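# Spread towel flat on table beside the basket

## Task

Lay the towel out flat on the table as a single layer, keeping it at least one finger's width inside the table's edge, at least two fingers' width away from the basket's rim, and more than a hand's width from each arm's column. The basket must remain upright with all of its base on the table, no more than three fingers' width from its starting spot and turned roughly as it began. Finish by releasing everything and moving the grippers away; anything that stays in place only because the robot holds it does not count.

## Robot and tools

Robot: two 6-joint arms, left_arm and right_arm, each with a parallel two-finger gripper. Per arm the joint order is always: waist (joint1), shoulder (joint2), elbow (joint3), wrist pitch (joint4), wrist yaw (joint5), wrist roll (joint6), then the gripper opening. Stated ranges in radians: waist -2.618 to 3.054, shoulder 0.000 to 3.142, elbow 0.000 to 3.142, wrist pitch -1.571 to 1.571, wrist yaw -1.571 to 1.571, wrist roll -2.094 to 2.094; true ends may differ by up to 0.036 rad.

Frames: all reported gripper poses share one scene frame with origin on the tabletop between the arms, +z up, +x out over the table, and left_arm on the +y side (names are not image sides). Arm bases: left_arm at (-0.011, +0.296, 0) m, right_arm at (-0.033, -0.337, 0) m, both turned slightly about z. The gripper's fingers point along its +z and close along its y; the reported end_effector_position is the point between the pads, about 1 cm short of the fingertips, and can be a little off at long reach.

The row: every motion command uses a row of 14 numbers, one flat list covering both arms: left_arm's 6 joint values then its opening, then right_arm's 6 joint values then its opening. Each number lies in [-1, 1]. Joint values are offsets, not poses, scaled so 1.0 equals 1.202 rad (waist), 1.258 (shoulder), 1.238 (elbow), 2.073 (wrist pitch), 2.022 (wrist yaw and wrist roll). The opening is absolute: +1 fully open, -1 closed. To hold something, command an opening roughly 0.03 below its grip_measured reading; a smaller gap grips more gently.

execute_actions(actions): a list of up to 15 actions; each action is a table of up to 15 rows, one row per 1/30 s control step, the last row held to fill 15 steps. Joint offsets in every row are measured from the joint angles at the start of that action (for the first action, from the last reported angles), not from the previous row. An action that would push a joint more than 0.036 rad past its range is refused for both arms; a malformed action, or a failing first action, rejects the whole call. An empty list just returns the current state and images.

move(target, speed, blocking): target is one 14-number row whose joint offsets are counted from the Joint positions in the latest result that printed them. All joints travel proportionally so they finish together, so grippers trace curves. speed is the top speed in rad/s of the joint with farthest to go, 0.01 to 2, default 0.5; the path lasts between 0.5 and 10 s. Paths ignore obstacles and the other arm. blocking=false returns after 0.5 s while motion continues; then use wait or stop before sending new rows or moves. The result adds a move: line giving the ending (done, off_target, moving, held, fault), limits=held or limits=none, and each arm's joint farthest from its target.

wait(seconds): 0 to 10 s, arms hold their last command; wait(0) checks a running move. stop(): brakes a running move (needs some room); fingers keep moving. zoom_image(camera, region): camera is cam_high, cam_left_wrist or cam_right_wrist; region is [x0, y0, x1, y1] pixels, top-left origin, at most 504 by 504. read_manual(section): licence texts only. finished_scene(scene): ends the current scene, given its number; irreversible, so only call once the towel is laid out and the grippers are released and away.

Results: a state line per arm with gripper position (m) and quat_wxyz; Joint positions and Joint velocities per arm (rad, rad/s, plus pad gap in m, 0.094 when fully open); Joint targets (what joints are currently driven toward); grip_measured on the command scale (each gripper may read up to about 1 mm off). Messages: "joint sent to its limit" (a joint was clamped at its end), "joint command not followed" (clearance check altered joint targets), FAULT or OVER-TEMPERATURE FAULT lines, MOTOR HOT from 75 °C. Images: cam_high, cam_left_wrist, cam_right_wrist, each 504x504, with calibration given as K, distortion and T_world_to_cam.

Motion notes: joint speed is capped, and each step's target stays within a lead of the measured angle (waist 0.202, shoulder 0.258, elbow 0.238, wrist pitch 0.573, wrist yaw and roll 0.522 rad); steps that would move a gripper over 70 mm are scaled back. Friction may leave a joint up to about 0.031 rad short, and tiny commands may do nothing. An unfinished motion may need recommanding. The simulation runs while you think, holding the last command. Holding loads heats motors; at 90 °C the arm stops for 10 s, at 100 °C it goes limp and drops.

Avoid: knocking the towel or basket off the table, tipping or shifting the basket, the arms colliding or pressing each other, fast impacts, and pushing hard into the table (a target well past contact presses harder). Short tugs on a held item can happen; grip accordingly. Finger force is about 50 to 62 N per pad, less on thin cloth under 2 mm.

Each tool is called after "Call:" as name(argument=value, ...), one argument or row to a line, values as JSON.

## Session

Call:
execute_actions(
  actions=[],
)

Scene clock: 0.00 s.
left_arm: end_effector_position=(+0.0808, +0.6062, +0.1459) grip_measured=+1.000 end_effector_quat_wxyz=(+0.213, -0.071, +0.971, -0.086) | right_arm: end_effector_position=(+0.4517, -0.5109, +0.1090) grip_measured=+1.000 end_effector_quat_wxyz=(+0.536, +0.369, +0.621, -0.436)
Joint names: [waist, shoulder, elbow, wrist pitch, wrist yaw, wrist roll]
Joint positions: left_arm=[ 1.419  1.842  1.622 -1.476  0.448  1.4    0.094] | right_arm=[-0.162  2.263  1.16   0.985  1.187 -0.038  0.094]
Joint velocities: left_arm=[-0.022  0.002  0.007 -0.007  0.095 -0.037  0.   ] | right_arm=[-0.002  0.007 -0.002 -0.022  0.022 -0.037  0.   ]
Joint targets: left_arm=[1.419 1.842 1.622 -1.476 0.448 1.400] | right_arm=[-0.162 2.263 1.160 0.985 1.187 -0.038]
camera_calibration (this result's frames):
cam_left_wrist: T_world_to_cam=[[-0.0275654, -0.99861, 0.0449186, 0.601189], [-0.998551, 0.0254305, -0.0474266, 0.120625], [0.0462183, -0.0461608, -0.997864, 0.27638], [0, 0, 0, 1]] pos_world=[0.124248, 0.610044, 0.254506]
cam_right_wrist: T_world_to_cam=[[-0.931503, -0.34306, -0.120877, 0.267058], [-0.121751, 0.607232, -0.785141, 0.498274], [0.342751, -0.716645, -0.607406, -0.358114], [0, 0, 0, 1]] pos_world=[0.432174, -0.467592, 0.205975]

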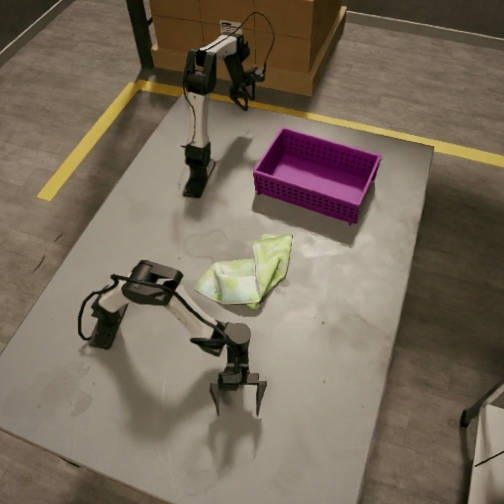

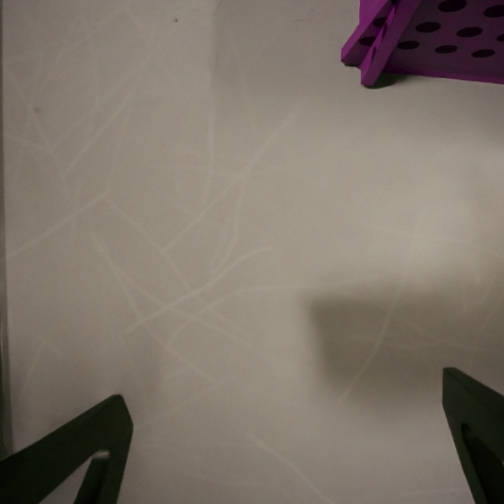

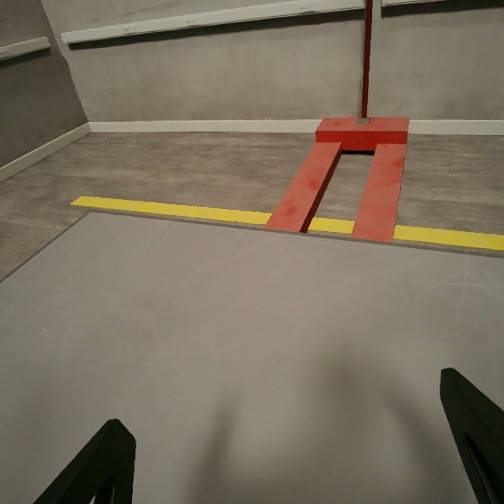

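Call:
zoom_image(
  camera="cam_high",
  region=[180, 220, 310, 320],
)

Region (180, 220, 310, 320) of cam_high's 504x504 image, scaled by 3.877, with more detail than that image has; it fills the top 388 rows of this view, and the rest is white.

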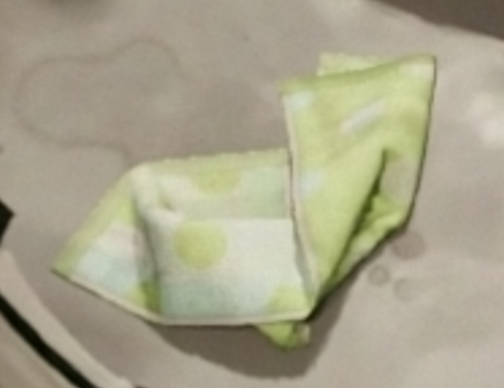

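Call:
move(
  target=[-0.931,-0.510,-0.220,0.278,-0.222,-0.692,1, 0.613,-0.855,-0.09,-0.579,-0.587,0.019,1],
  speed=1.0,
)

Scene clock: 4.93 s.
left_arm: end_effector_position=(+0.3014, +0.4297, +0.2901) grip_measured=+1.000 end_effector_quat_wxyz=(+0.388, -0.180, +0.901, +0.079) | right_arm: end_effector_position=(+0.2779, -0.0773, +0.3080) grip_measured=+1.000 end_effector_quat_wxyz=(+0.546, -0.281, +0.765, +0.193)
Joint names: [waist, shoulder, elbow, wrist pitch, wrist yaw, wrist roll]
Joint positions: left_arm=[ 0.309  1.215  1.374 -0.916  0.006  0.01   0.094] | right_arm=[ 0.567  1.195  1.074 -0.215  0.009 -0.01   0.094]
Joint velocities: left_arm=[-0.022 -0.012 -0.002 -0.051 -0.051  0.051  0.   ] | right_arm=[ 0.007 -0.007 -0.002 -0.022 -0.022  0.022  0.   ]
Joint targets: left_arm=[0.300 1.200 1.349 -0.900 -0.001 0.001] | right_arm=[0.575 1.187 1.049 -0.215 0.000 0.001]
move: off_target (left_arm, right_arm); limits=none; left_arm: farthest joint: the elbow, 0.024 radians from its target (0.272 radians at the start); right_arm: farthest joint: the elbow, 0.025 radians from its target (0.111 radians at the start)
camera_calibration (this result's frames):
cam_left_wrist: T_world_to_cam=[[0.31924, -0.928128, -0.19148, 0.358314], [-0.890037, -0.22425, -0.396922, 0.528269], [0.325455, 0.297137, -0.897657, 0.141213], [0, 0, 0, 1]] pos_world=[0.309832, 0.409066, 0.405052]
cam_right_wrist: T_world_to_cam=[[0.55664, -0.795278, -0.240176, -0.133776], [-0.750093, -0.356863, -0.556784, 0.399739], [0.357088, 0.490083, -0.795177, 0.280233], [0, 0, 0, 1]] pos_world=[0.274239, -0.101074, 0.413273]

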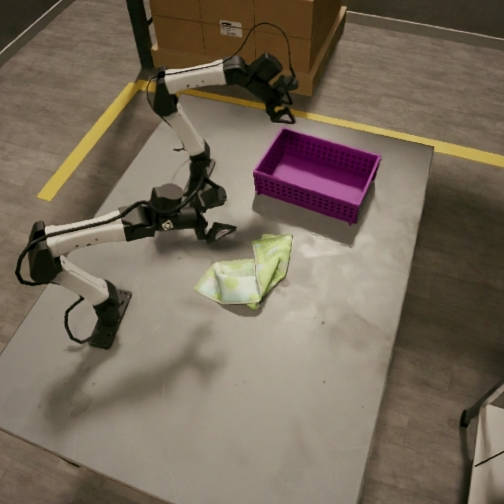

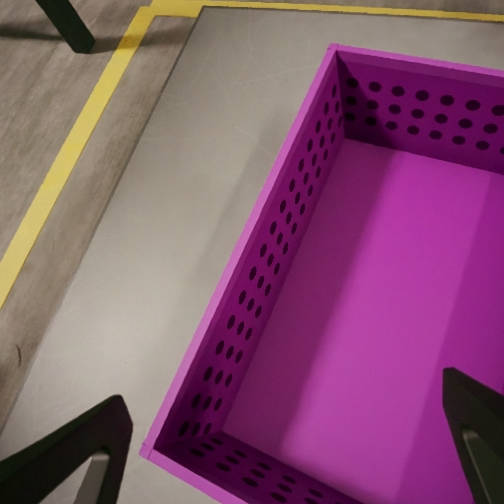

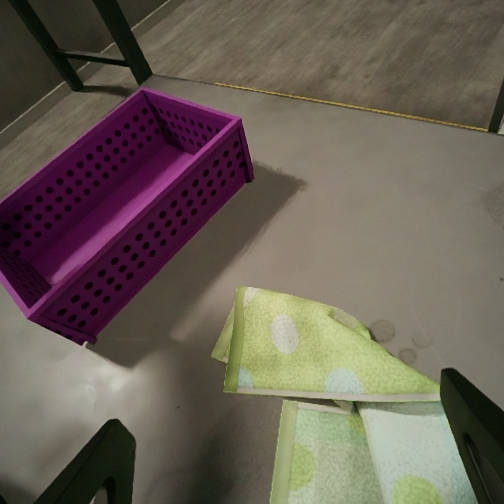

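Call:
move(
  target=[-0.892,0.245,-0.095,-0.039,0,-0.005,1, 0.012,0,-0.02,-0.46,0,0,1],
  speed=1.0,
)

Scene clock: 7.20 s.
left_arm: end_effector_position=(+0.2583, +0.0854, +0.1486) grip_measured=+1.000 end_effector_quat_wxyz=(+0.167, +0.324, +0.929, -0.061) | right_arm: end_effector_position=(+0.1537, -0.1818, +0.1533) grip_measured=+1.000 end_effector_quat_wxyz=(+0.136, -0.343, +0.928, +0.045)
Joint names: [waist, shoulder, elbow, wrist pitch, wrist yaw, wrist roll]
Joint positions: left_arm=[-0.759  1.509  1.277 -0.982  0.008  0.009  0.094] | right_arm=[ 0.567  1.195  1.074 -1.162  0.008 -0.01   0.094]
Joint velocities: left_arm=[ 0.007  0.022 -0.002  0.037  0.022 -0.007  0.   ] | right_arm=[ 0.022 -0.017 -0.017  0.022  0.037  0.037  0.   ]
Joint targets: left_arm=[-0.763 1.523 1.256 -0.997 0.006 0.000] | right_arm=[0.582 1.195 1.049 -1.169 0.009 -0.010]
move: off_target (left_arm, right_arm); limits=none; left_arm: farthest joint: the elbow, 0.021 radians from its target (0.118 radians at the start); right_arm: farthest joint: the elbow, 0.024 radians from its target (0.024 radians at the start)
camera_calibration (this result's frames):
cam_left_wrist: T_world_to_cam=[[-0.719929, -0.680418, -0.136874, 0.264627], [-0.690603, 0.721912, 0.0437128, 0.158658], [0.069068, 0.125996, -0.989624, 0.225021], [0, 0, 0, 1]] pos_world=[0.284541, 0.0371679, 0.251971]
cam_right_wrist: T_world_to_cam=[[0.43517, -0.897591, -0.0704117, -0.210874], [-0.840053, -0.432921, 0.326941, 0.047705], [-0.323942, -0.0831252, -0.942418, 0.275804], [0, 0, 0, 1]] pos_world=[0.221185, -0.1457, 0.229478]

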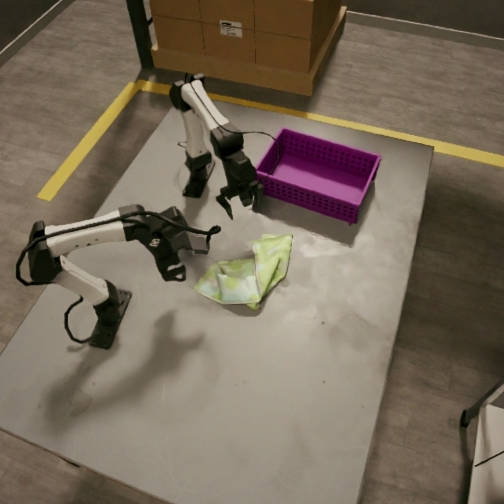

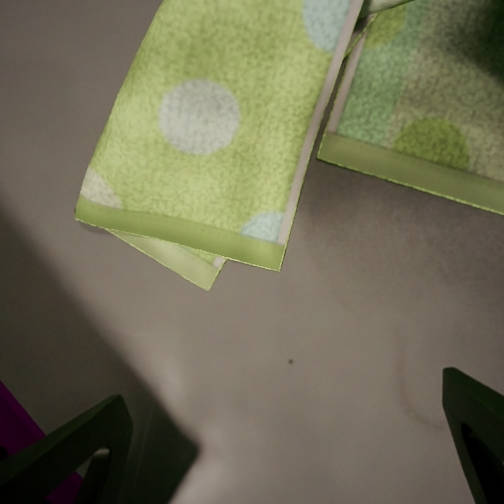

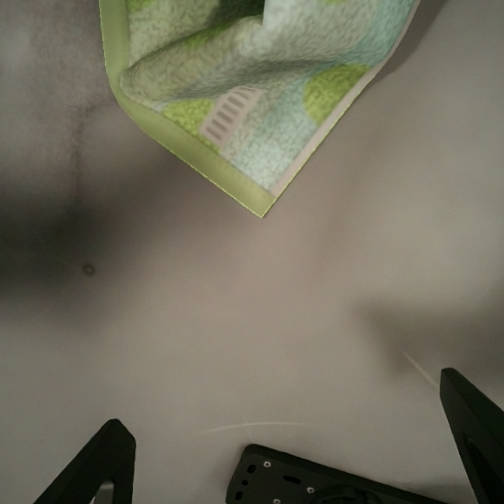

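Call:
move(
  target=[0.025,0.396,0.262,-0.045,-0.006,0.227,-0.15, 0,0.3375,-0.05,0.133,-0.006,0.456,-0.15],
  speed=0.8,
)

Scene clock: 11.93 s.
left_arm: end_effector_position=(+0.3075, +0.0583, +0.0627) grip_measured=-0.147 end_effector_quat_wxyz=(+0.042, +0.522, +0.852, -0.006) | right_arm: end_effector_position=(+0.1880, -0.1517, +0.0469) grip_measured=-0.148 end_effector_quat_wxyz=(+0.030, +0.100, +0.994, +0.028)
Joint names: [waist, shoulder, elbow, wrist pitch, wrist yaw, wrist roll]
Joint positions: left_arm=[-0.739  1.995  1.57  -1.061  0.004  0.459  0.04 ] | right_arm=[ 0.567  1.614  1.029 -0.903  0.003  0.901  0.04 ]
Joint velocities: left_arm=[-0.002  0.002 -0.007  0.081  0.037 -0.022 -0.001] | right_arm=[-0.022 -0.017  0.002 -0.066  0.007 -0.051  0.001]
Joint targets: left_arm=[-0.729 2.007 1.601 -1.076 -0.004 0.468] | right_arm=[0.567 1.619 1.011 -0.886 -0.004 0.912]
move: off_target (left_arm); limits=none; left_arm: farthest joint: the elbow, 0.032 radians from its target (0.324 radians at the start); right_arm: farthest joint: the elbow, 0.017 radians from its target (0.062 radians at the start)
camera_calibration (this result's frames):
cam_left_wrist: T_world_to_cam=[[-0.948079, -0.289752, -0.131111, 0.316879], [-0.31709, 0.892967, 0.319475, 0.0738839], [0.0245096, 0.344461, -0.93848, 0.13781], [0, 0, 0, 1]] pos_world=[0.320477, -0.0216296, 0.147274]
cam_right_wrist: T_world_to_cam=[[-0.4494, -0.889697, -0.0804926, -0.0382741], [-0.766564, 0.337793, 0.546147, 0.217173], [-0.458715, 0.307141, -0.833813, 0.268609], [0, 0, 0, 1]] pos_world=[0.272491, -0.189912, 0.102281]

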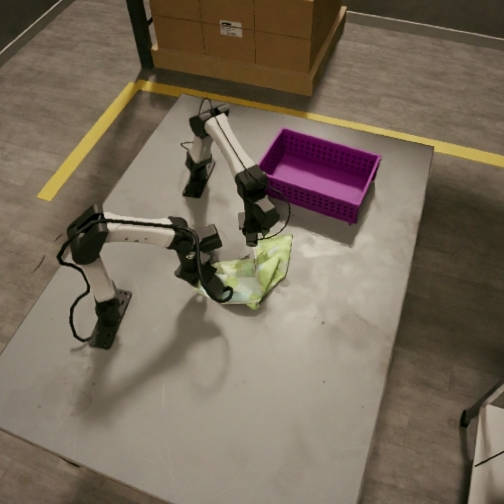

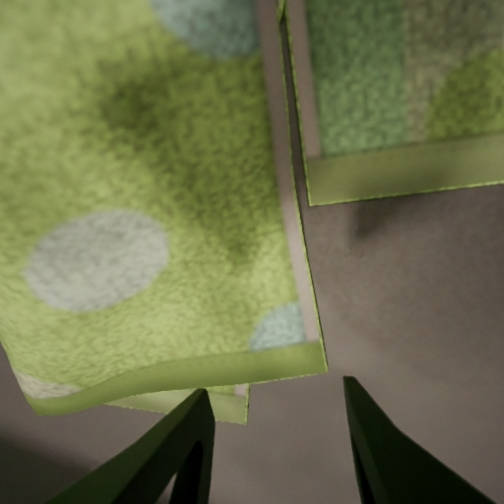

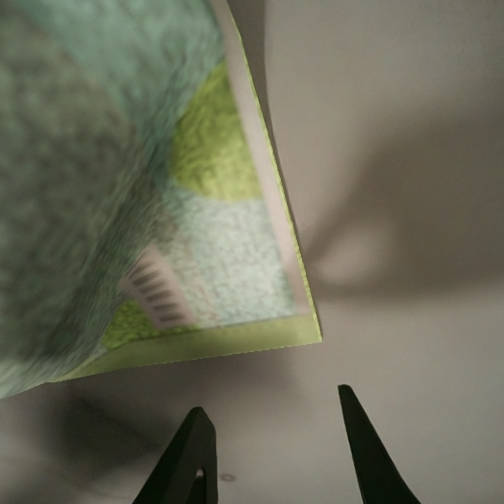

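Call:
move(
  target=[0,0.107,0,0.024,0,0,-0.22, 0,0.131,0,0.031,0,0,-0.15],
  speed=0.2,
)

Scene clock: 14.47 s.
left_arm: end_effector_position=(+0.3068, +0.0588, +0.0186) grip_measured=-0.218 end_effector_quat_wxyz=(-0.001, +0.523, +0.852, -0.002) | right_arm: end_effector_position=(+0.1856, -0.1537, +0.0068) grip_measured=-0.148 end_effector_quat_wxyz=(-0.009, +0.101, +0.995, -0.011)
Joint names: [waist, shoulder, elbow, wrist pitch, wrist yaw, wrist roll]
Joint positions: left_arm=[-0.739  2.113  1.57  -1.03   0.004  0.459  0.037] | right_arm=[ 0.567  1.764  1.029 -0.863  0.003  0.902  0.04 ]
Joint velocities: left_arm=[ 0.012 -0.007 -0.017  0.022 -0.007  0.037  0.001] | right_arm=[-0.007  0.012 -0.002  0.007 -0.022  0.037  0.001]
Joint targets: left_arm=[-0.739 2.130 1.570 -1.011 0.004 0.459] | right_arm=[0.567 1.779 1.029 -0.839 0.003 0.901]
move: off_target (right_arm); limits=none; left_arm: farthest joint: the wrist pitch, 0.018 radians from its target (0.050 radians at the start); right_arm: farthest joint: the wrist pitch, 0.024 radians from its target (0.065 radians at the start)
camera_calibration (this result's frames):
cam_left_wrist: T_world_to_cam=[[-0.955513, -0.283919, -0.0799018, 0.311549], [-0.292247, 0.874784, 0.38645, 0.079488], [-0.0398238, 0.392609, -0.918843, 0.112737], [0, 0, 0, 1]] pos_world=[0.325409, -0.0253419, 0.0977628]
cam_right_wrist: T_world_to_cam=[[-0.452597, -0.891471, 0.0208799, -0.0447259], [-0.718614, 0.378502, 0.583379, 0.235024], [-0.527969, 0.249031, -0.811932, 0.238477], [0, 0, 0, 1]] pos_world=[0.274557, -0.188217, 0.0574527]

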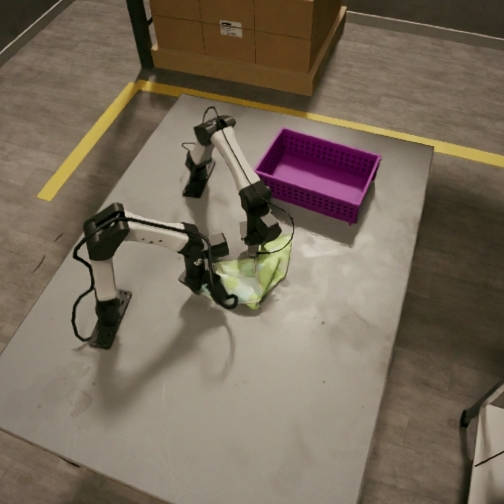

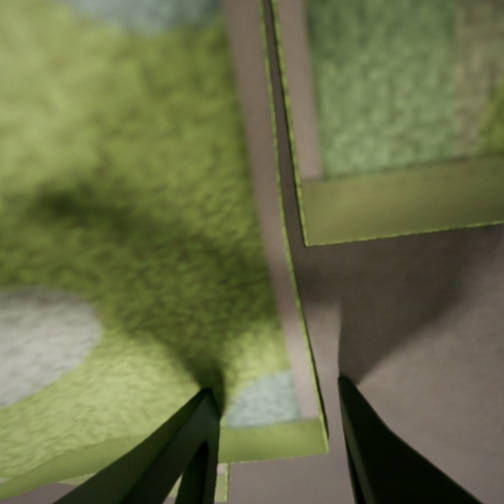

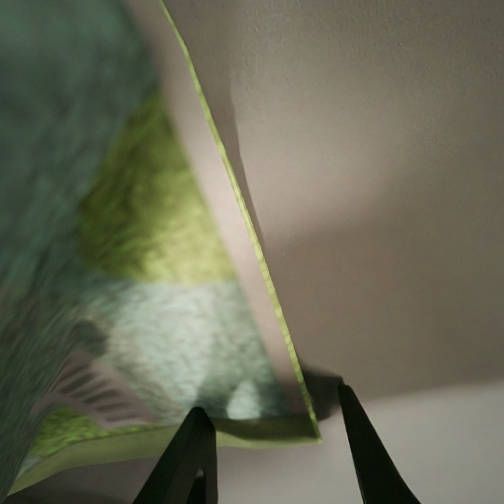

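Call:
execute_actions(
  actions=[
    [[0,0.02,0,0.009,0,0,-0.25,0,0.02,0,0.011,0,0,-0.18],[0,0.024,0,0.009,0,0,-0.28,0,0.024,0,0.011,0,0,-0.21],[0,0.028,0,0.009,0,0,-0.31,0,0.028,0,0.011,0,0,-0.25],[0,0.028,0,0.009,0,0,-0.34,0,0.028,0,0.011,0,0,-0.28],[0,0.028,0,0.009,0,0,-0.37,0,0.028,0,0.011,0,0,-0.31],[0,0.028,0,0.009,0,0,-0.40,0,0.028,0,0.011,0,0,-0.35],[0,0.028,0,0.009,0,0,-0.43,0,0.028,0,0.011,0,0,-0.38],[0,0.028,0,0.009,0,0,-0.46,0,0.028,0,0.011,0,0,-0.41],[0,0.028,0,0.009,0,0,-0.49,0,0.028,0,0.011,0,0,-0.45],[0,0.028,0,0.009,0,0,-0.52,0,0.028,0,0.011,0,0,-0.48],[0,0.028,0,0.009,0,0,-0.55,0,0.028,0,0.011,0,0,-0.51],[0,0.028,0,0.009,0,0,-0.58,0,0.028,0,0.011,0,0,-0.55],[0,0.028,0,0.009,0,0,-0.61,0,0.028,0,0.011,0,0,-0.58],[0,0.028,0,0.009,0,0,-0.64,0,0.028,0,0.011,0,0,-0.61],[0,0.028,0,0.009,0,0,-0.67,0,0.028,0,0.011,0,0,-0.65]],
    [[0,0.024,0,0.009,0,0,-0.70,0,0.024,0,0.011,0,0,-0.68],[0,0.024,0,0.009,0,0,-0.73,0,0.024,0,0.011,0,0,-0.71],[0,0.024,0,0.009,0,0,-0.76,0,0.024,0,0.011,0,0,-0.75],[0,0.024,0,0.009,0,0,-0.79,0,0.024,0,0.011,0,0,-0.78],[0,0.024,0,0.009,0,0,-0.82,0,0.024,0,0.011,0,0,-0.81],[0,0.024,0,0.009,0,0,-0.85,0,0.024,0,0.011,0,0,-0.85],[0,0.024,0,0.009,0,0,-0.88,0,0.024,0,0.011,0,0,-0.88],[0,0.024,0,0.009,0,0,-0.91,0,0.024,0,0.011,0,0,-0.91],[0,0.024,0,0.009,0,0,-0.94,0,0.024,0,0.011,0,0,-0.94],[0,0.024,0,0.009,0,0,-0.97,0,0.024,0,0.011,0,0,-0.97],[0,0.024,0,0.009,0,0,-1,0,0.024,0,0.011,0,0,-1]],
  ],
)

Scene clock: 16.10 s.
left_arm: end_effector_position=(+0.3088, +0.0587, +0.0165) grip_measured=-0.992 end_effector_quat_wxyz=(+0.001, +0.523, +0.852, +0.001) | right_arm: end_effector_position=(+0.1890, -0.1454, +0.0063) grip_measured=-0.968 end_effector_quat_wxyz=(-0.006, +0.101, +0.995, +0.009)
Joint names: [waist, shoulder, elbow, wrist pitch, wrist yaw, wrist roll]
Joint positions: left_arm=[-0.739  2.118  1.57  -1.021 -0.002  0.459  0.   ] | right_arm=[ 0.567  1.766  1.029 -0.83  -0.021  0.902  0.001]
Joint velocities: left_arm=[-0.012 -0.017 -0.017 -0.081  0.007 -0.022 -0.001] | right_arm=[ 0.012  0.012  0.002 -0.037 -0.051  0.022  0.002]
Joint targets: left_arm=[-0.739 2.148 1.570 -1.004 -0.003 0.459] | right_arm=[0.567 1.796 1.029 -0.813 -0.017 0.902]
camera_calibration (this result's frames):
cam_left_wrist: T_world_to_cam=[[-0.95498, -0.283682, -0.0868229, 0.313142], [-0.294722, 0.873687, 0.387052, 0.0817797], [-0.0339434, 0.395215, -0.917961, 0.109035], [0, 0, 0, 1]] pos_world=[0.326847, -0.0257097, 0.095625]
cam_right_wrist: T_world_to_cam=[[-0.452876, -0.891403, -0.0174444, -0.0354988], [-0.723321, 0.355902, 0.591727, 0.232109], [-0.521258, 0.280597, -0.80595, 0.241073], [0, 0, 0, 1]] pos_world=[0.277475, -0.181896, 0.0563283]

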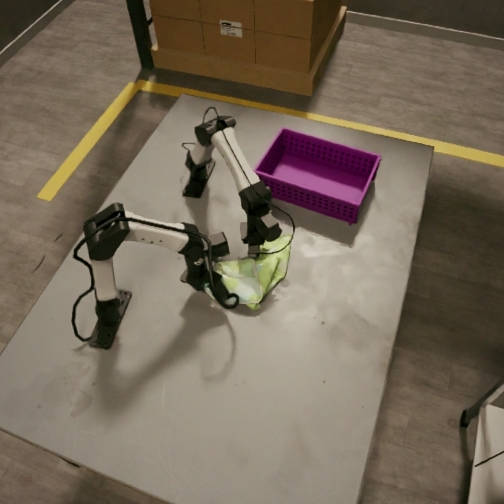

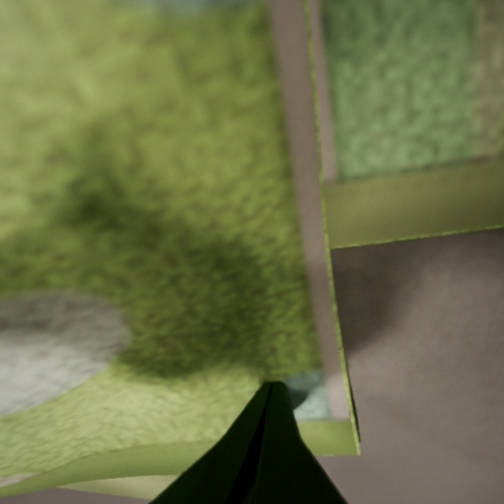

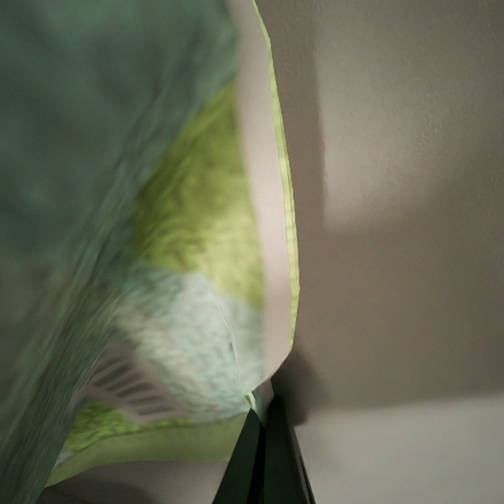

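Call:
execute_actions(
  actions=[
    [[0,-0.01,0,0,0,0,-1,0,0,0,0,0,0,-1],[0,-0.02,0,0,0,0,-1,0,0,0,0,0,0,-1],[0,-0.03,0,0,0,0,-1,0,0,0,0,0,0,-1],[0,-0.04,0,0,0,0,-0.9,0,0,0,0,0,0,-1],[0,-0.05,0,0,0,0,-0.8,0,0,0,0,0,0,-1],[-0.01,-0.055,0,0,-0.01,0,-0.7,0,0,0,0,0,0,-1],[-0.02,-0.055,0,0,-0.02,0,-0.6,0,0,0,0,0,0,-1],[-0.03,-0.055,0,0,-0.03,-0.01,-0.5,0,0,0,0,0,0,-1],[-0.04,-0.055,0,0,-0.04,-0.02,-0.4,0,0,0,0,0,0,-1],[-0.05,-0.055,0,0,-0.05,-0.03,-0.3,0,0,0,0,0,0,-1],[-0.06,-0.055,0,0,-0.06,-0.04,-0.2,0,0,0,0,0,0,-1],[-0.07,-0.055,0,0,-0.07,-0.045,-0.19,0,0,0,0,0,0,-1],[-0.078,-0.055,0,0,-0.078,-0.045,-0.19,0,0,0,0,0,0,-1],[-0.083,-0.055,0,0,-0.078,-0.045,-0.19,0,0,0,0,0,0,-1]],
  ],
)

Scene clock: 17.43 s.
left_arm: end_effector_position=(+0.3030, +0.0429, +0.0387) grip_measured=-0.193 end_effector_quat_wxyz=(+0.037, +0.532, +0.844, +0.050) | right_arm: end_effector_position=(+0.1888, -0.1456, +0.0063) grip_measured=-0.968 end_effector_quat_wxyz=(-0.007, +0.101, +0.995, +0.008)
Joint names: [waist, shoulder, elbow, wrist pitch, wrist yaw, wrist roll]
Joint positions: left_arm=[-0.825  2.063  1.57  -1.021 -0.111  0.4    0.038] | right_arm=[ 0.567  1.766  1.029 -0.831 -0.021  0.902  0.001]
Joint velocities: left_arm=[-0.305 -0.007 -0.007 -0.022 -0.198 -0.081  0.   ] | right_arm=[-0.012 -0.012  0.002  0.007  0.007 -0.037 -0.   ]
Joint targets: left_arm=[-0.838 2.049 1.570 -1.021 -0.160 0.368] | right_arm=[0.567 1.766 1.029 -0.830 -0.021 0.902]
camera_calibration (this result's frames):
cam_left_wrist: T_world_to_cam=[[-0.944813, -0.254231, -0.206627, 0.305383], [-0.318033, 0.863146, 0.392217, 0.0926703], [0.078636, 0.436286, -0.896365, 0.0986819], [0, 0, 0, 1]] pos_world=[0.310242, -0.0454036, 0.115209]
cam_right_wrist: T_world_to_cam=[[-0.452891, -0.891415, -0.0163908, -0.0357635], [-0.722803, 0.356339, 0.592097, 0.231982], [-0.521964, 0.280003, -0.8057, 0.241056], [0, 0, 0, 1]] pos_world=[0.277303, -0.182041, 0.056277]

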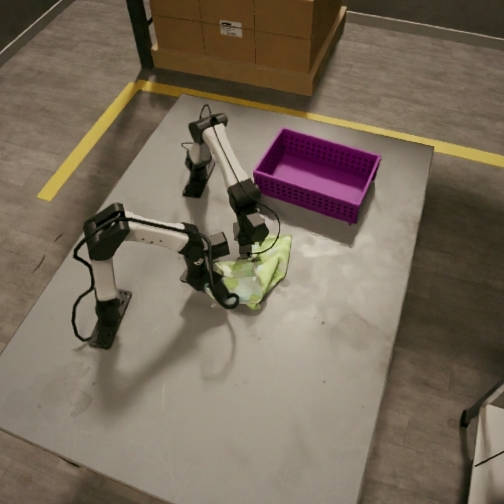

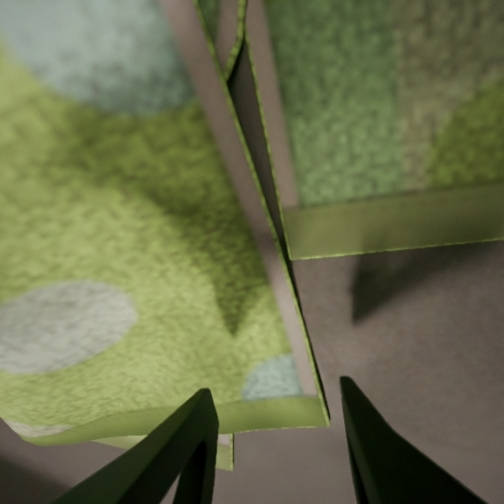

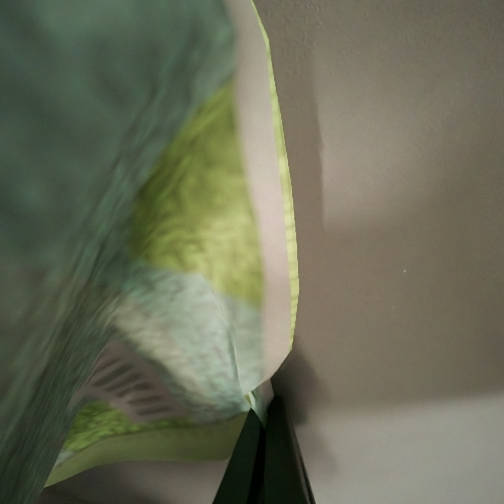

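Call:
wait(
  seconds=0.3,
)

Scene clock: 17.80 s.
left_arm: end_effector_position=(+0.3036, +0.0431, +0.0395) grip_measured=-0.192 end_effector_quat_wxyz=(+0.041, +0.528, +0.846, +0.068) | right_arm: end_effector_position=(+0.1888, -0.1456, +0.0063) grip_measured=-0.968 end_effector_quat_wxyz=(-0.007, +0.101, +0.995, +0.008)
Joint names: [waist, shoulder, elbow, wrist pitch, wrist yaw, wrist roll]
Joint positions: left_arm=[-0.839  2.063  1.57  -1.021 -0.149  0.379  0.038] | right_arm=[ 0.567  1.766  1.029 -0.831 -0.021  0.902  0.001]
Joint velocities: left_arm=[ 0.022 -0.012 -0.007 -0.022 -0.051  0.007  0.001] | right_arm=[ 0.017 -0.002  0.002  0.051 -0.022 -0.139 -0.   ]
Joint targets: left_arm=[-0.838 2.049 1.570 -1.021 -0.160 0.368] | right_arm=[0.567 1.766 1.029 -0.830 -0.021 0.902]
wait: 0.30 s; no rest
camera_calibration (this result's frames):
cam_left_wrist: T_world_to_cam=[[-0.936733, -0.256948, -0.237717, 0.30503], [-0.336026, 0.85033, 0.405001, 0.0978513], [0.0980737, 0.459257, -0.882873, 0.0918675], [0, 0, 0, 1]] pos_world=[0.309602, -0.0470199, 0.113988]
cam_right_wrist: T_world_to_cam=[[-0.452891, -0.891415, -0.0163908, -0.0357635], [-0.722803, 0.356339, 0.592097, 0.231982], [-0.521964, 0.280003, -0.8057, 0.241056], [0, 0, 0, 1]] pos_world=[0.277303, -0.182041, 0.056277]

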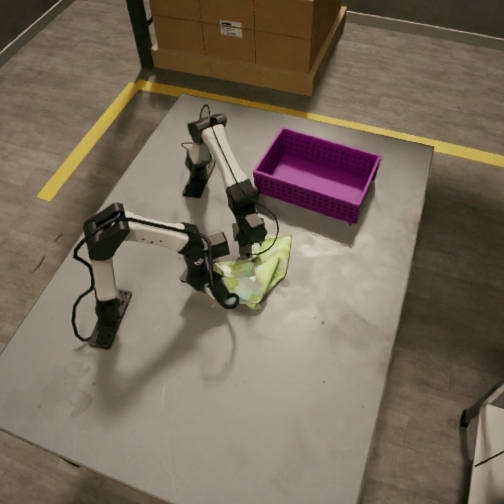

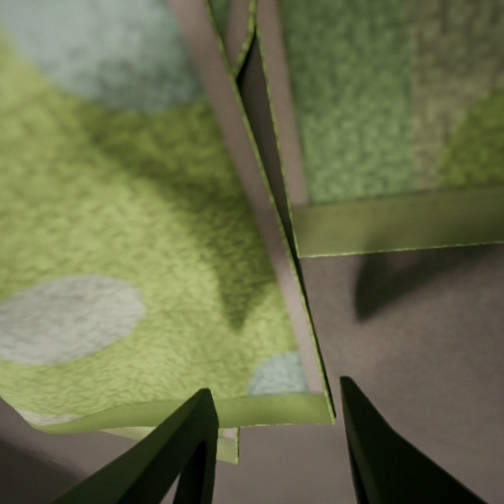

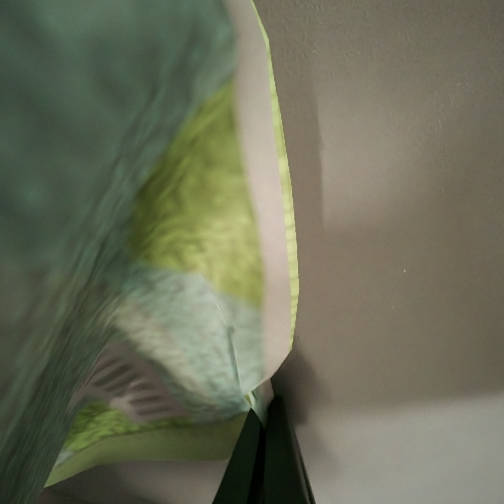

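Call:
move(
  target=[0.029,0.075,0,-0.02,-0.004,0,-0.19, 0,0,0,0,0,0,-1],
  speed=0.15,
)

Scene clock: 19.37 s.
left_arm: end_effector_position=(+0.3023, +0.0564, +0.0172) grip_measured=-0.192 end_effector_quat_wxyz=(+0.003, +0.520, +0.851, +0.076) | right_arm: end_effector_position=(+0.1888, -0.1456, +0.0063) grip_measured=-0.968 end_effector_quat_wxyz=(-0.007, +0.101, +0.995, +0.008)
Joint names: [waist, shoulder, elbow, wrist pitch, wrist yaw, wrist roll]
Joint positions: left_arm=[-0.817  2.122  1.57  -1.038 -0.15   0.377  0.038] | right_arm=[ 0.567  1.766  1.029 -0.831 -0.021  0.902  0.001]
Joint velocities: left_arm=[ 0.022 -0.007 -0.002 -0.051 -0.022  0.022 -0.   ] | right_arm=[ 0.002 -0.012  0.002 -0.022 -0.007 -0.051  0.001]
Joint targets: left_arm=[-0.804 2.157 1.570 -1.062 -0.157 0.379] | right_arm=[0.567 1.766 1.029 -0.831 -0.021 0.902]
move: off_target (left_arm); limits=none; left_arm: farthest joint: the shoulder, 0.036 radians from its target (0.095 radians at the start); right_arm: farthest joint: the waist, 0.000 radians from its target (0.000 radians at the start)
camera_calibration (this result's frames):
cam_left_wrist: T_world_to_cam=[[-0.942569, -0.26821, -0.199064, 0.303695], [-0.331848, 0.819685, 0.466897, 0.0945029], [0.0379428, 0.506142, -0.861615, 0.081384], [0, 0, 0, 1]] pos_world=[0.314527, -0.0372004, 0.0864532]
cam_right_wrist: T_world_to_cam=[[-0.452891, -0.891415, -0.0163908, -0.0357635], [-0.722803, 0.356339, 0.592097, 0.231982], [-0.521964, 0.280003, -0.8057, 0.241056], [0, 0, 0, 1]] pos_world=[0.277303, -0.182041, 0.056277]

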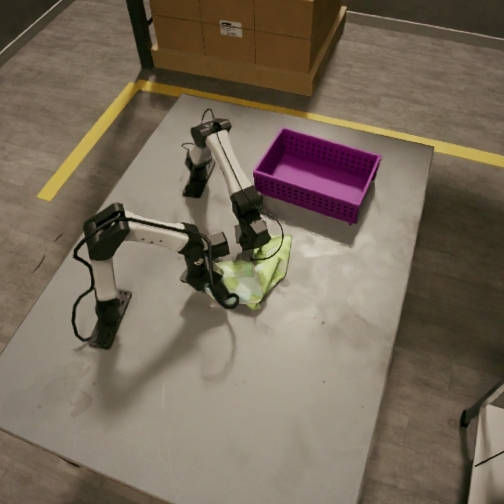

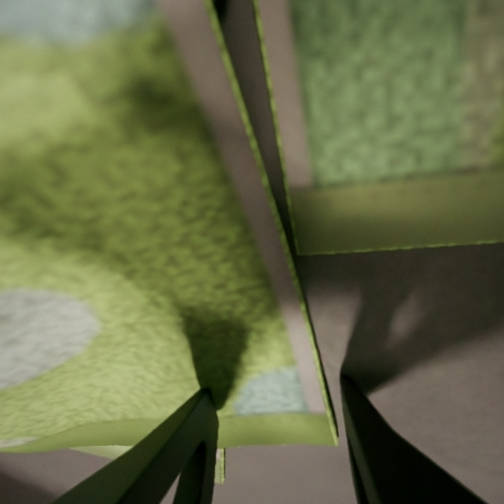

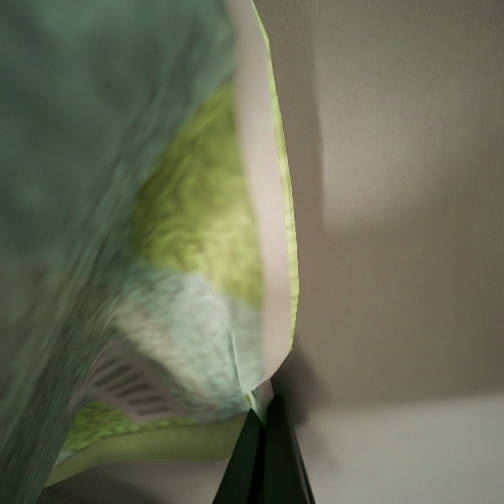

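Contact is firm now. Close gradually with shoulder bias.

Call:
execute_actions(
  actions=[
    [[0,0.032,0,0,-0.004,0,-0.22,0,0,0,0,0,0,-1],[0,0.032,0,0,-0.004,0,-0.25,0,0,0,0,0,0,-1],[0,0.032,0,0,-0.004,0,-0.28,0,0,0,0,0,0,-1],[0,0.032,0,0,-0.004,0,-0.31,0,0,0,0,0,0,-1],[0,0.032,0,0,-0.004,0,-0.34,0,0,0,0,0,0,-1],[0,0.032,0,0,-0.004,0,-0.37,0,0,0,0,0,0,-1],[0,0.032,0,0,-0.004,0,-0.40,0,0,0,0,0,0,-1],[0,0.032,0,0,-0.004,0,-0.43,0,0,0,0,0,0,-1],[0,0.032,0,0,-0.004,0,-0.46,0,0,0,0,0,0,-1],[0,0.032,0,0,-0.004,0,-0.49,0,0,0,0,0,0,-1],[0,0.032,0,0,-0.004,0,-0.52,0,0,0,0,0,0,-1],[0,0.032,0,0,-0.004,0,-0.55,0,0,0,0,0,0,-1],[0,0.032,0,0,-0.004,0,-0.58,0,0,0,0,0,0,-1],[0,0.032,0,0,-0.004,0,-0.61,0,0,0,0,0,0,-1],[0,0.032,0,0,-0.004,0,-0.64,0,0,0,0,0,0,-1]],
    [[0,0.032,0,0,-0.004,0,-0.67,0,0,0,0,0,0,-1],[0,0.032,0,0,-0.004,0,-0.70,0,0,0,0,0,0,-1],[0,0.032,0,0,-0.004,0,-0.73,0,0,0,0,0,0,-1],[0,0.032,0,0,-0.004,0,-0.76,0,0,0,0,0,0,-1],[0,0.032,0,0,-0.004,0,-0.79,0,0,0,0,0,0,-1],[0,0.032,0,0,-0.004,0,-0.82,0,0,0,0,0,0,-1],[0,0.032,0,0,-0.004,0,-0.85,0,0,0,0,0,0,-1],[0,0.032,0,0,-0.004,0,-0.88,0,0,0,0,0,0,-1],[0,0.032,0,0,-0.004,0,-0.91,0,0,0,0,0,0,-1],[0,0.032,0,0,-0.004,0,-0.94,0,0,0,0,0,0,-1],[0,0.032,0,0,-0.004,0,-0.97,0,0,0,0,0,0,-1],[0,0.032,0,0,-0.004,0,-1,0,0,0,0,0,0,-1]],
  ],
)

Scene clock: 20.90 s.
left_arm: end_effector_position=(+0.3009, +0.0567, +0.0151) grip_measured=-0.991 end_effector_quat_wxyz=(-0.001, +0.521, +0.851, +0.074) | right_arm: end_effector_position=(+0.1888, -0.1456, +0.0063) grip_measured=-0.968 end_effector_quat_wxyz=(-0.007, +0.101, +0.995, +0.008)
Joint names: [waist, shoulder, elbow, wrist pitch, wrist yaw, wrist roll]
Joint positions: left_arm=[-0.817  2.127  1.57  -1.042 -0.146  0.377  0.   ] | right_arm=[ 0.567  1.766  1.029 -0.831 -0.021  0.902  0.001]
Joint velocities: left_arm=[-0.002 -0.002 -0.007 -0.066  0.022  0.051 -0.   ] | right_arm=[-0.012 -0.007  0.002  0.037 -0.037 -0.037 -0.001]
Joint targets: left_arm=[-0.817 2.166 1.570 -1.040 -0.155 0.377] | right_arm=[0.567 1.766 1.029 -0.831 -0.021 0.902]
camera_calibration (this result's frames):
cam_left_wrist: T_world_to_cam=[[-0.944314, -0.26784, -0.191138, 0.302404], [-0.327669, 0.818536, 0.471838, 0.0934902], [0.0300764, 0.508194, -0.860718, 0.0817315], [0, 0, 0, 1]] pos_world=[0.31374, -0.0370647, 0.0840364]
cam_right_wrist: T_world_to_cam=[[-0.452891, -0.891415, -0.0163908, -0.0357635], [-0.722803, 0.356339, 0.592097, 0.231982], [-0.521964, 0.280003, -0.8057, 0.241056], [0, 0, 0, 1]] pos_world=[0.277303, -0.182041, 0.056277]

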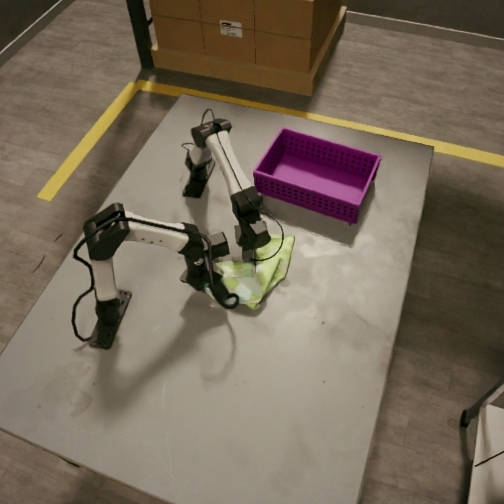

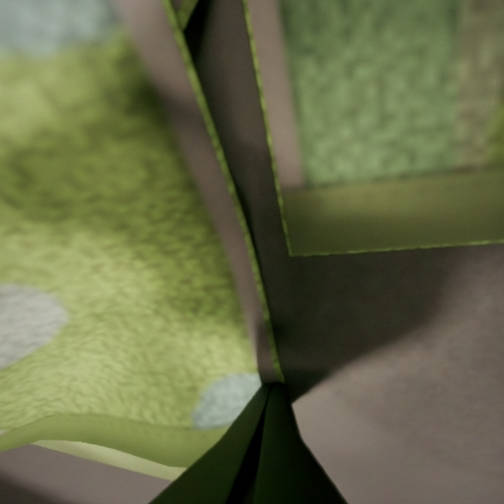

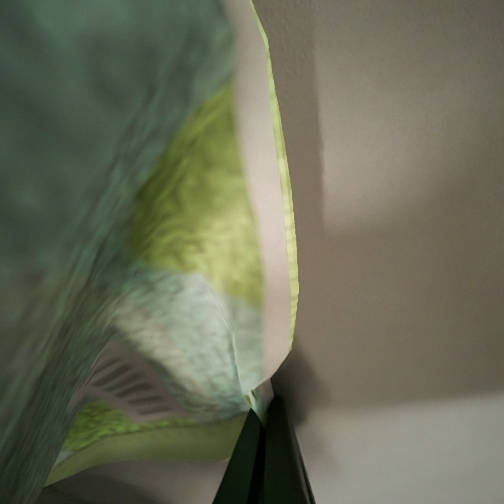

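Call:
move(
  target=[0,-0.10,0,0,0.04,0,-0.19, 0,0,0,0,0,0,-1],
  speed=0.25,
)

Scene clock: 22.10 s.
left_arm: end_effector_position=(+0.2996, +0.0415, +0.0553) grip_measured=-0.192 end_effector_quat_wxyz=(+0.047, +0.519, +0.853, +0.028) | right_arm: end_effector_position=(+0.1888, -0.1456, +0.0063) grip_measured=-0.968 end_effector_quat_wxyz=(-0.007, +0.101, +0.995, +0.008)
Joint names: [waist, shoulder, elbow, wrist pitch, wrist yaw, wrist roll]
Joint positions: left_arm=[-0.816  2.017  1.57  -1.04  -0.072  0.377  0.038] | right_arm=[ 0.567  1.766  1.029 -0.831 -0.021  0.902  0.001]
Joint velocities: left_arm=[ 0.002  0.002  0.007  0.066 -0.051 -0.066  0.   ] | right_arm=[-0.012 -0.022  0.017  0.037 -0.007 -0.081 -0.001]
Joint targets: left_arm=[-0.817 2.001 1.570 -1.042 -0.065 0.377] | right_arm=[0.567 1.766 1.029 -0.831 -0.021 0.902]
move: done; limits=none; left_arm: farthest joint: the shoulder, 0.015 radians from its target (0.126 radians at the start); right_arm: farthest joint: the waist, 0.000 radians from its target (0.000 radians at the start)
camera_calibration (this result's frames):
cam_left_wrist: T_world_to_cam=[[-0.937984, -0.291159, -0.188183, 0.303654], [-0.341078, 0.872221, 0.350565, 0.0950546], [0.0620669, 0.393009, -0.917437, 0.122453], [0, 0, 0, 1]] pos_world=[0.309644, -0.0426222, 0.136163]
cam_right_wrist: T_world_to_cam=[[-0.452891, -0.891415, -0.0163908, -0.0357635], [-0.722803, 0.356339, 0.592097, 0.231982], [-0.521964, 0.280003, -0.8057, 0.241056], [0, 0, 0, 1]] pos_world=[0.277303, -0.182041, 0.056277]

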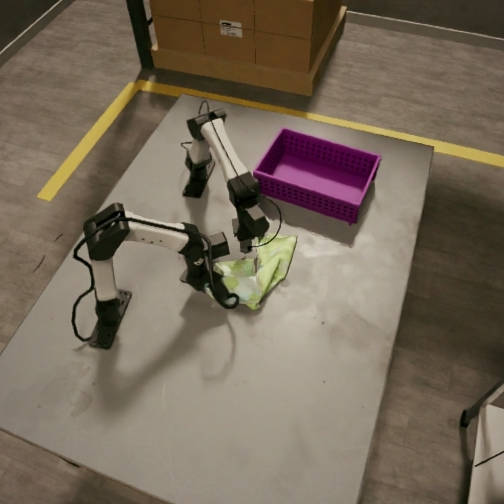

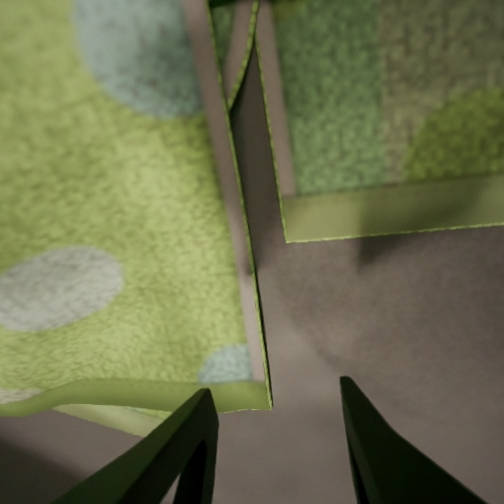

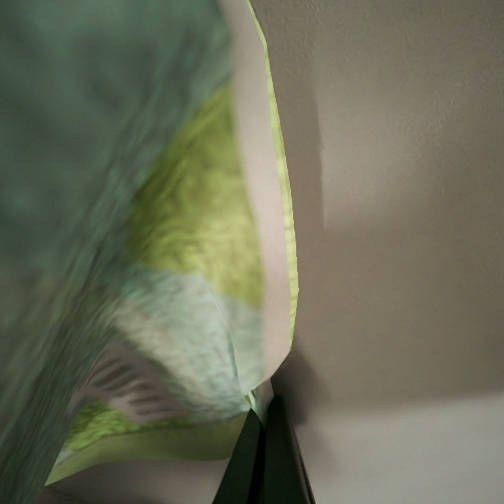

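Call:
move(
  target=[0.0815,0.068,0,0,0,0.095,-0.19, 0,0,0,0,0,0,-1],
  speed=0.3,
)

Scene clock: 24.10 s.
left_arm: end_effector_position=(+0.3174, +0.0736, +0.0289) grip_measured=-0.192 end_effector_quat_wxyz=(+0.008, +0.559, +0.828, +0.035) | right_arm: end_effector_position=(+0.1888, -0.1456, +0.0063) grip_measured=-0.968 end_effector_quat_wxyz=(-0.007, +0.101, +0.995, +0.008)
Joint names: [waist, shoulder, elbow, wrist pitch, wrist yaw, wrist roll]
Joint positions: left_arm=[-0.725  2.086  1.57  -1.04  -0.071  0.56   0.038] | right_arm=[ 0.567  1.766  1.029 -0.831 -0.021  0.902  0.001]
Joint velocities: left_arm=[-0.012 -0.007 -0.002 -0.022 -0.066 -0.037 -0.   ] | right_arm=[ 0.007  0.002 -0.002  0.037 -0.022 -0.037  0.   ]
Joint targets: left_arm=[-0.719 2.102 1.570 -1.040 -0.072 0.569] | right_arm=[0.567 1.766 1.029 -0.831 -0.021 0.902]
move: done; limits=none; left_arm: farthest joint: the shoulder, 0.016 radians from its target (0.086 radians at the start); right_arm: farthest joint: the waist, 0.000 radians from its target (0.000 radians at the start)
camera_calibration (this result's frames):
cam_left_wrist: T_world_to_cam=[[-0.970046, -0.194556, -0.145458, 0.326573], [-0.238515, 0.876338, 0.418499, 0.0475843], [0.046049, 0.440657, -0.896494, 0.0854197], [0, 0, 0, 1]] pos_world=[0.324207, -0.0158039, 0.104167]
cam_right_wrist: T_world_to_cam=[[-0.452891, -0.891415, -0.0163908, -0.0357635], [-0.722803, 0.356339, 0.592097, 0.231982], [-0.521964, 0.280003, -0.8057, 0.241056], [0, 0, 0, 1]] pos_world=[0.277303, -0.182041, 0.056277]

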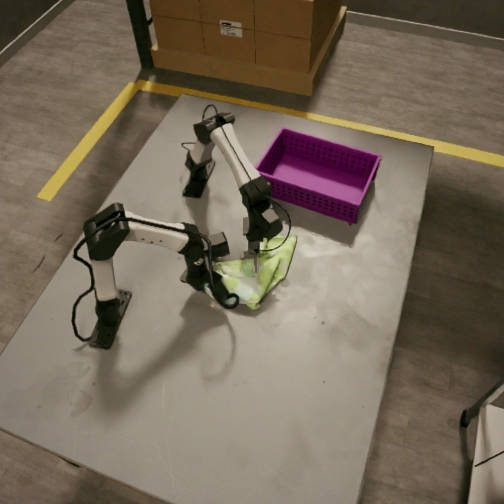

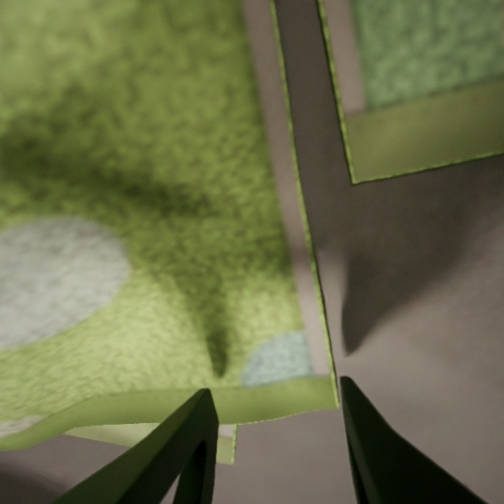

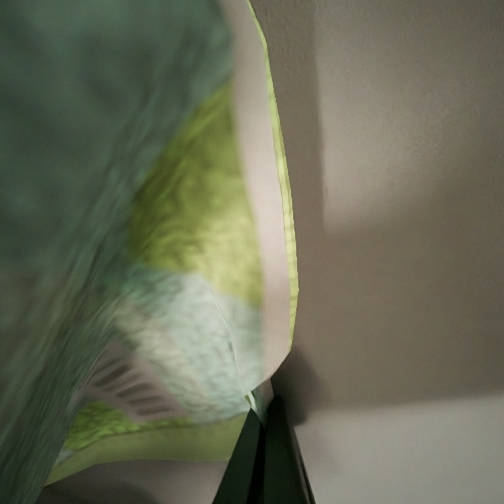

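Call:
execute_actions(
  actions=[
    [[0,0.012,0,0.006,0,0,-0.1,0,0,0,0,0,0,-1],[0,0.016,0,0.012,0,0,-0.1,0,0,0,0,0,0,-1],[0,0.02,0,0.017,0,0,-0.1,0,0,0,0,0,0,-1],[0,0.024,0,0.017,0,0,-0.1,0,0,0,0,0,0,-1],[0,0.028,0,0.017,0,0,-0.1,0,0,0,0,0,0,-1],[0,0.032,0,0.017,0,0,-0.1,0,0,0,0,0,0,-1],[0,0.036,0,0.017,0,0,-0.1,0,0,0,0,0,0,-1],[0,0.04,0,0.017,0,0,-0.1,0,0,0,0,0,0,-1],[0,0.044,0,0.017,0,0,-0.1,0,0,0,0,0,0,-1],[0,0.048,0,0.017,0,0,-0.1,0,0,0,0,0,0,-1],[0,0.052,0,0.017,0,0,-0.1,0,0,0,0,0,0,-1],[0,0.056,0,0.017,0,0,-0.1,0,0,0,0,0,0,-1],[0,0.06,0,0.017,0,0,-0.1,0,0,0,0,0,0,-1]],
  ],
)

Scene clock: 24.97 s.
left_arm: end_effector_position=(+0.3191, +0.0730, +0.0159) grip_measured=-0.102 end_effector_quat_wxyz=(+0.001, +0.559, +0.828, +0.037) | right_arm: end_effector_position=(+0.1888, -0.1456, +0.0063) grip_measured=-0.968 end_effector_quat_wxyz=(-0.007, +0.101, +0.995, +0.008)
Joint names: [waist, shoulder, elbow, wrist pitch, wrist yaw, wrist roll]
Joint positions: left_arm=[-0.725  2.121  1.57  -1.02  -0.074  0.56   0.042] | right_arm=[ 0.567  1.766  1.029 -0.831 -0.021  0.902  0.001]
Joint velocities: left_arm=[-0.002  0.012  0.012 -0.037 -0.037 -0.081 -0.   ] | right_arm=[ 0.002 -0.007 -0.002 -0.037  0.022  0.037 -0.   ]
Joint targets: left_arm=[-0.725 2.162 1.570 -1.005 -0.071 0.559] | right_arm=[0.567 1.766 1.029 -0.831 -0.021 0.902]
camera_calibration (this result's frames):
cam_left_wrist: T_world_to_cam=[[-0.97157, -0.192617, -0.137663, 0.326424], [-0.233841, 0.871656, 0.430737, 0.0526], [0.0370274, 0.450682, -0.891916, 0.0759951], [0, 0, 0, 1]] pos_world=[0.32663, -0.0172239, 0.090061]
cam_right_wrist: T_world_to_cam=[[-0.452891, -0.891415, -0.0163908, -0.0357635], [-0.722803, 0.356339, 0.592097, 0.231982], [-0.521964, 0.280003, -0.8057, 0.241056], [0, 0, 0, 1]] pos_world=[0.277303, -0.182041, 0.056277]

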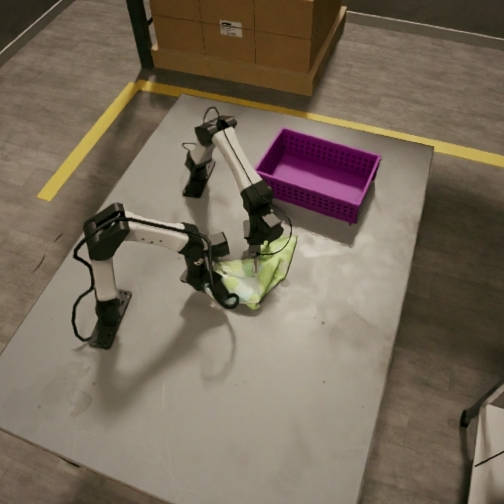

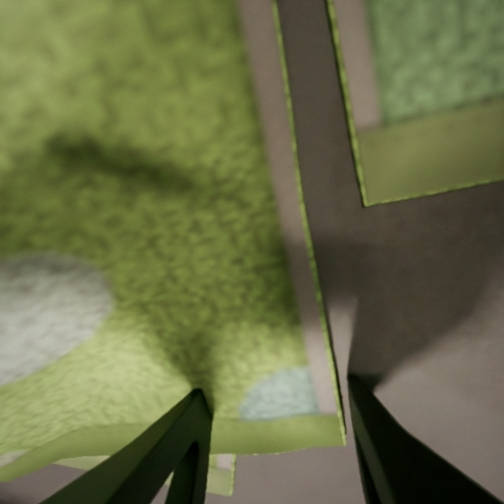

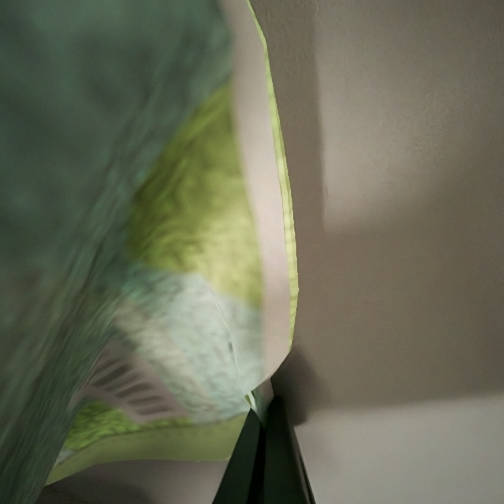

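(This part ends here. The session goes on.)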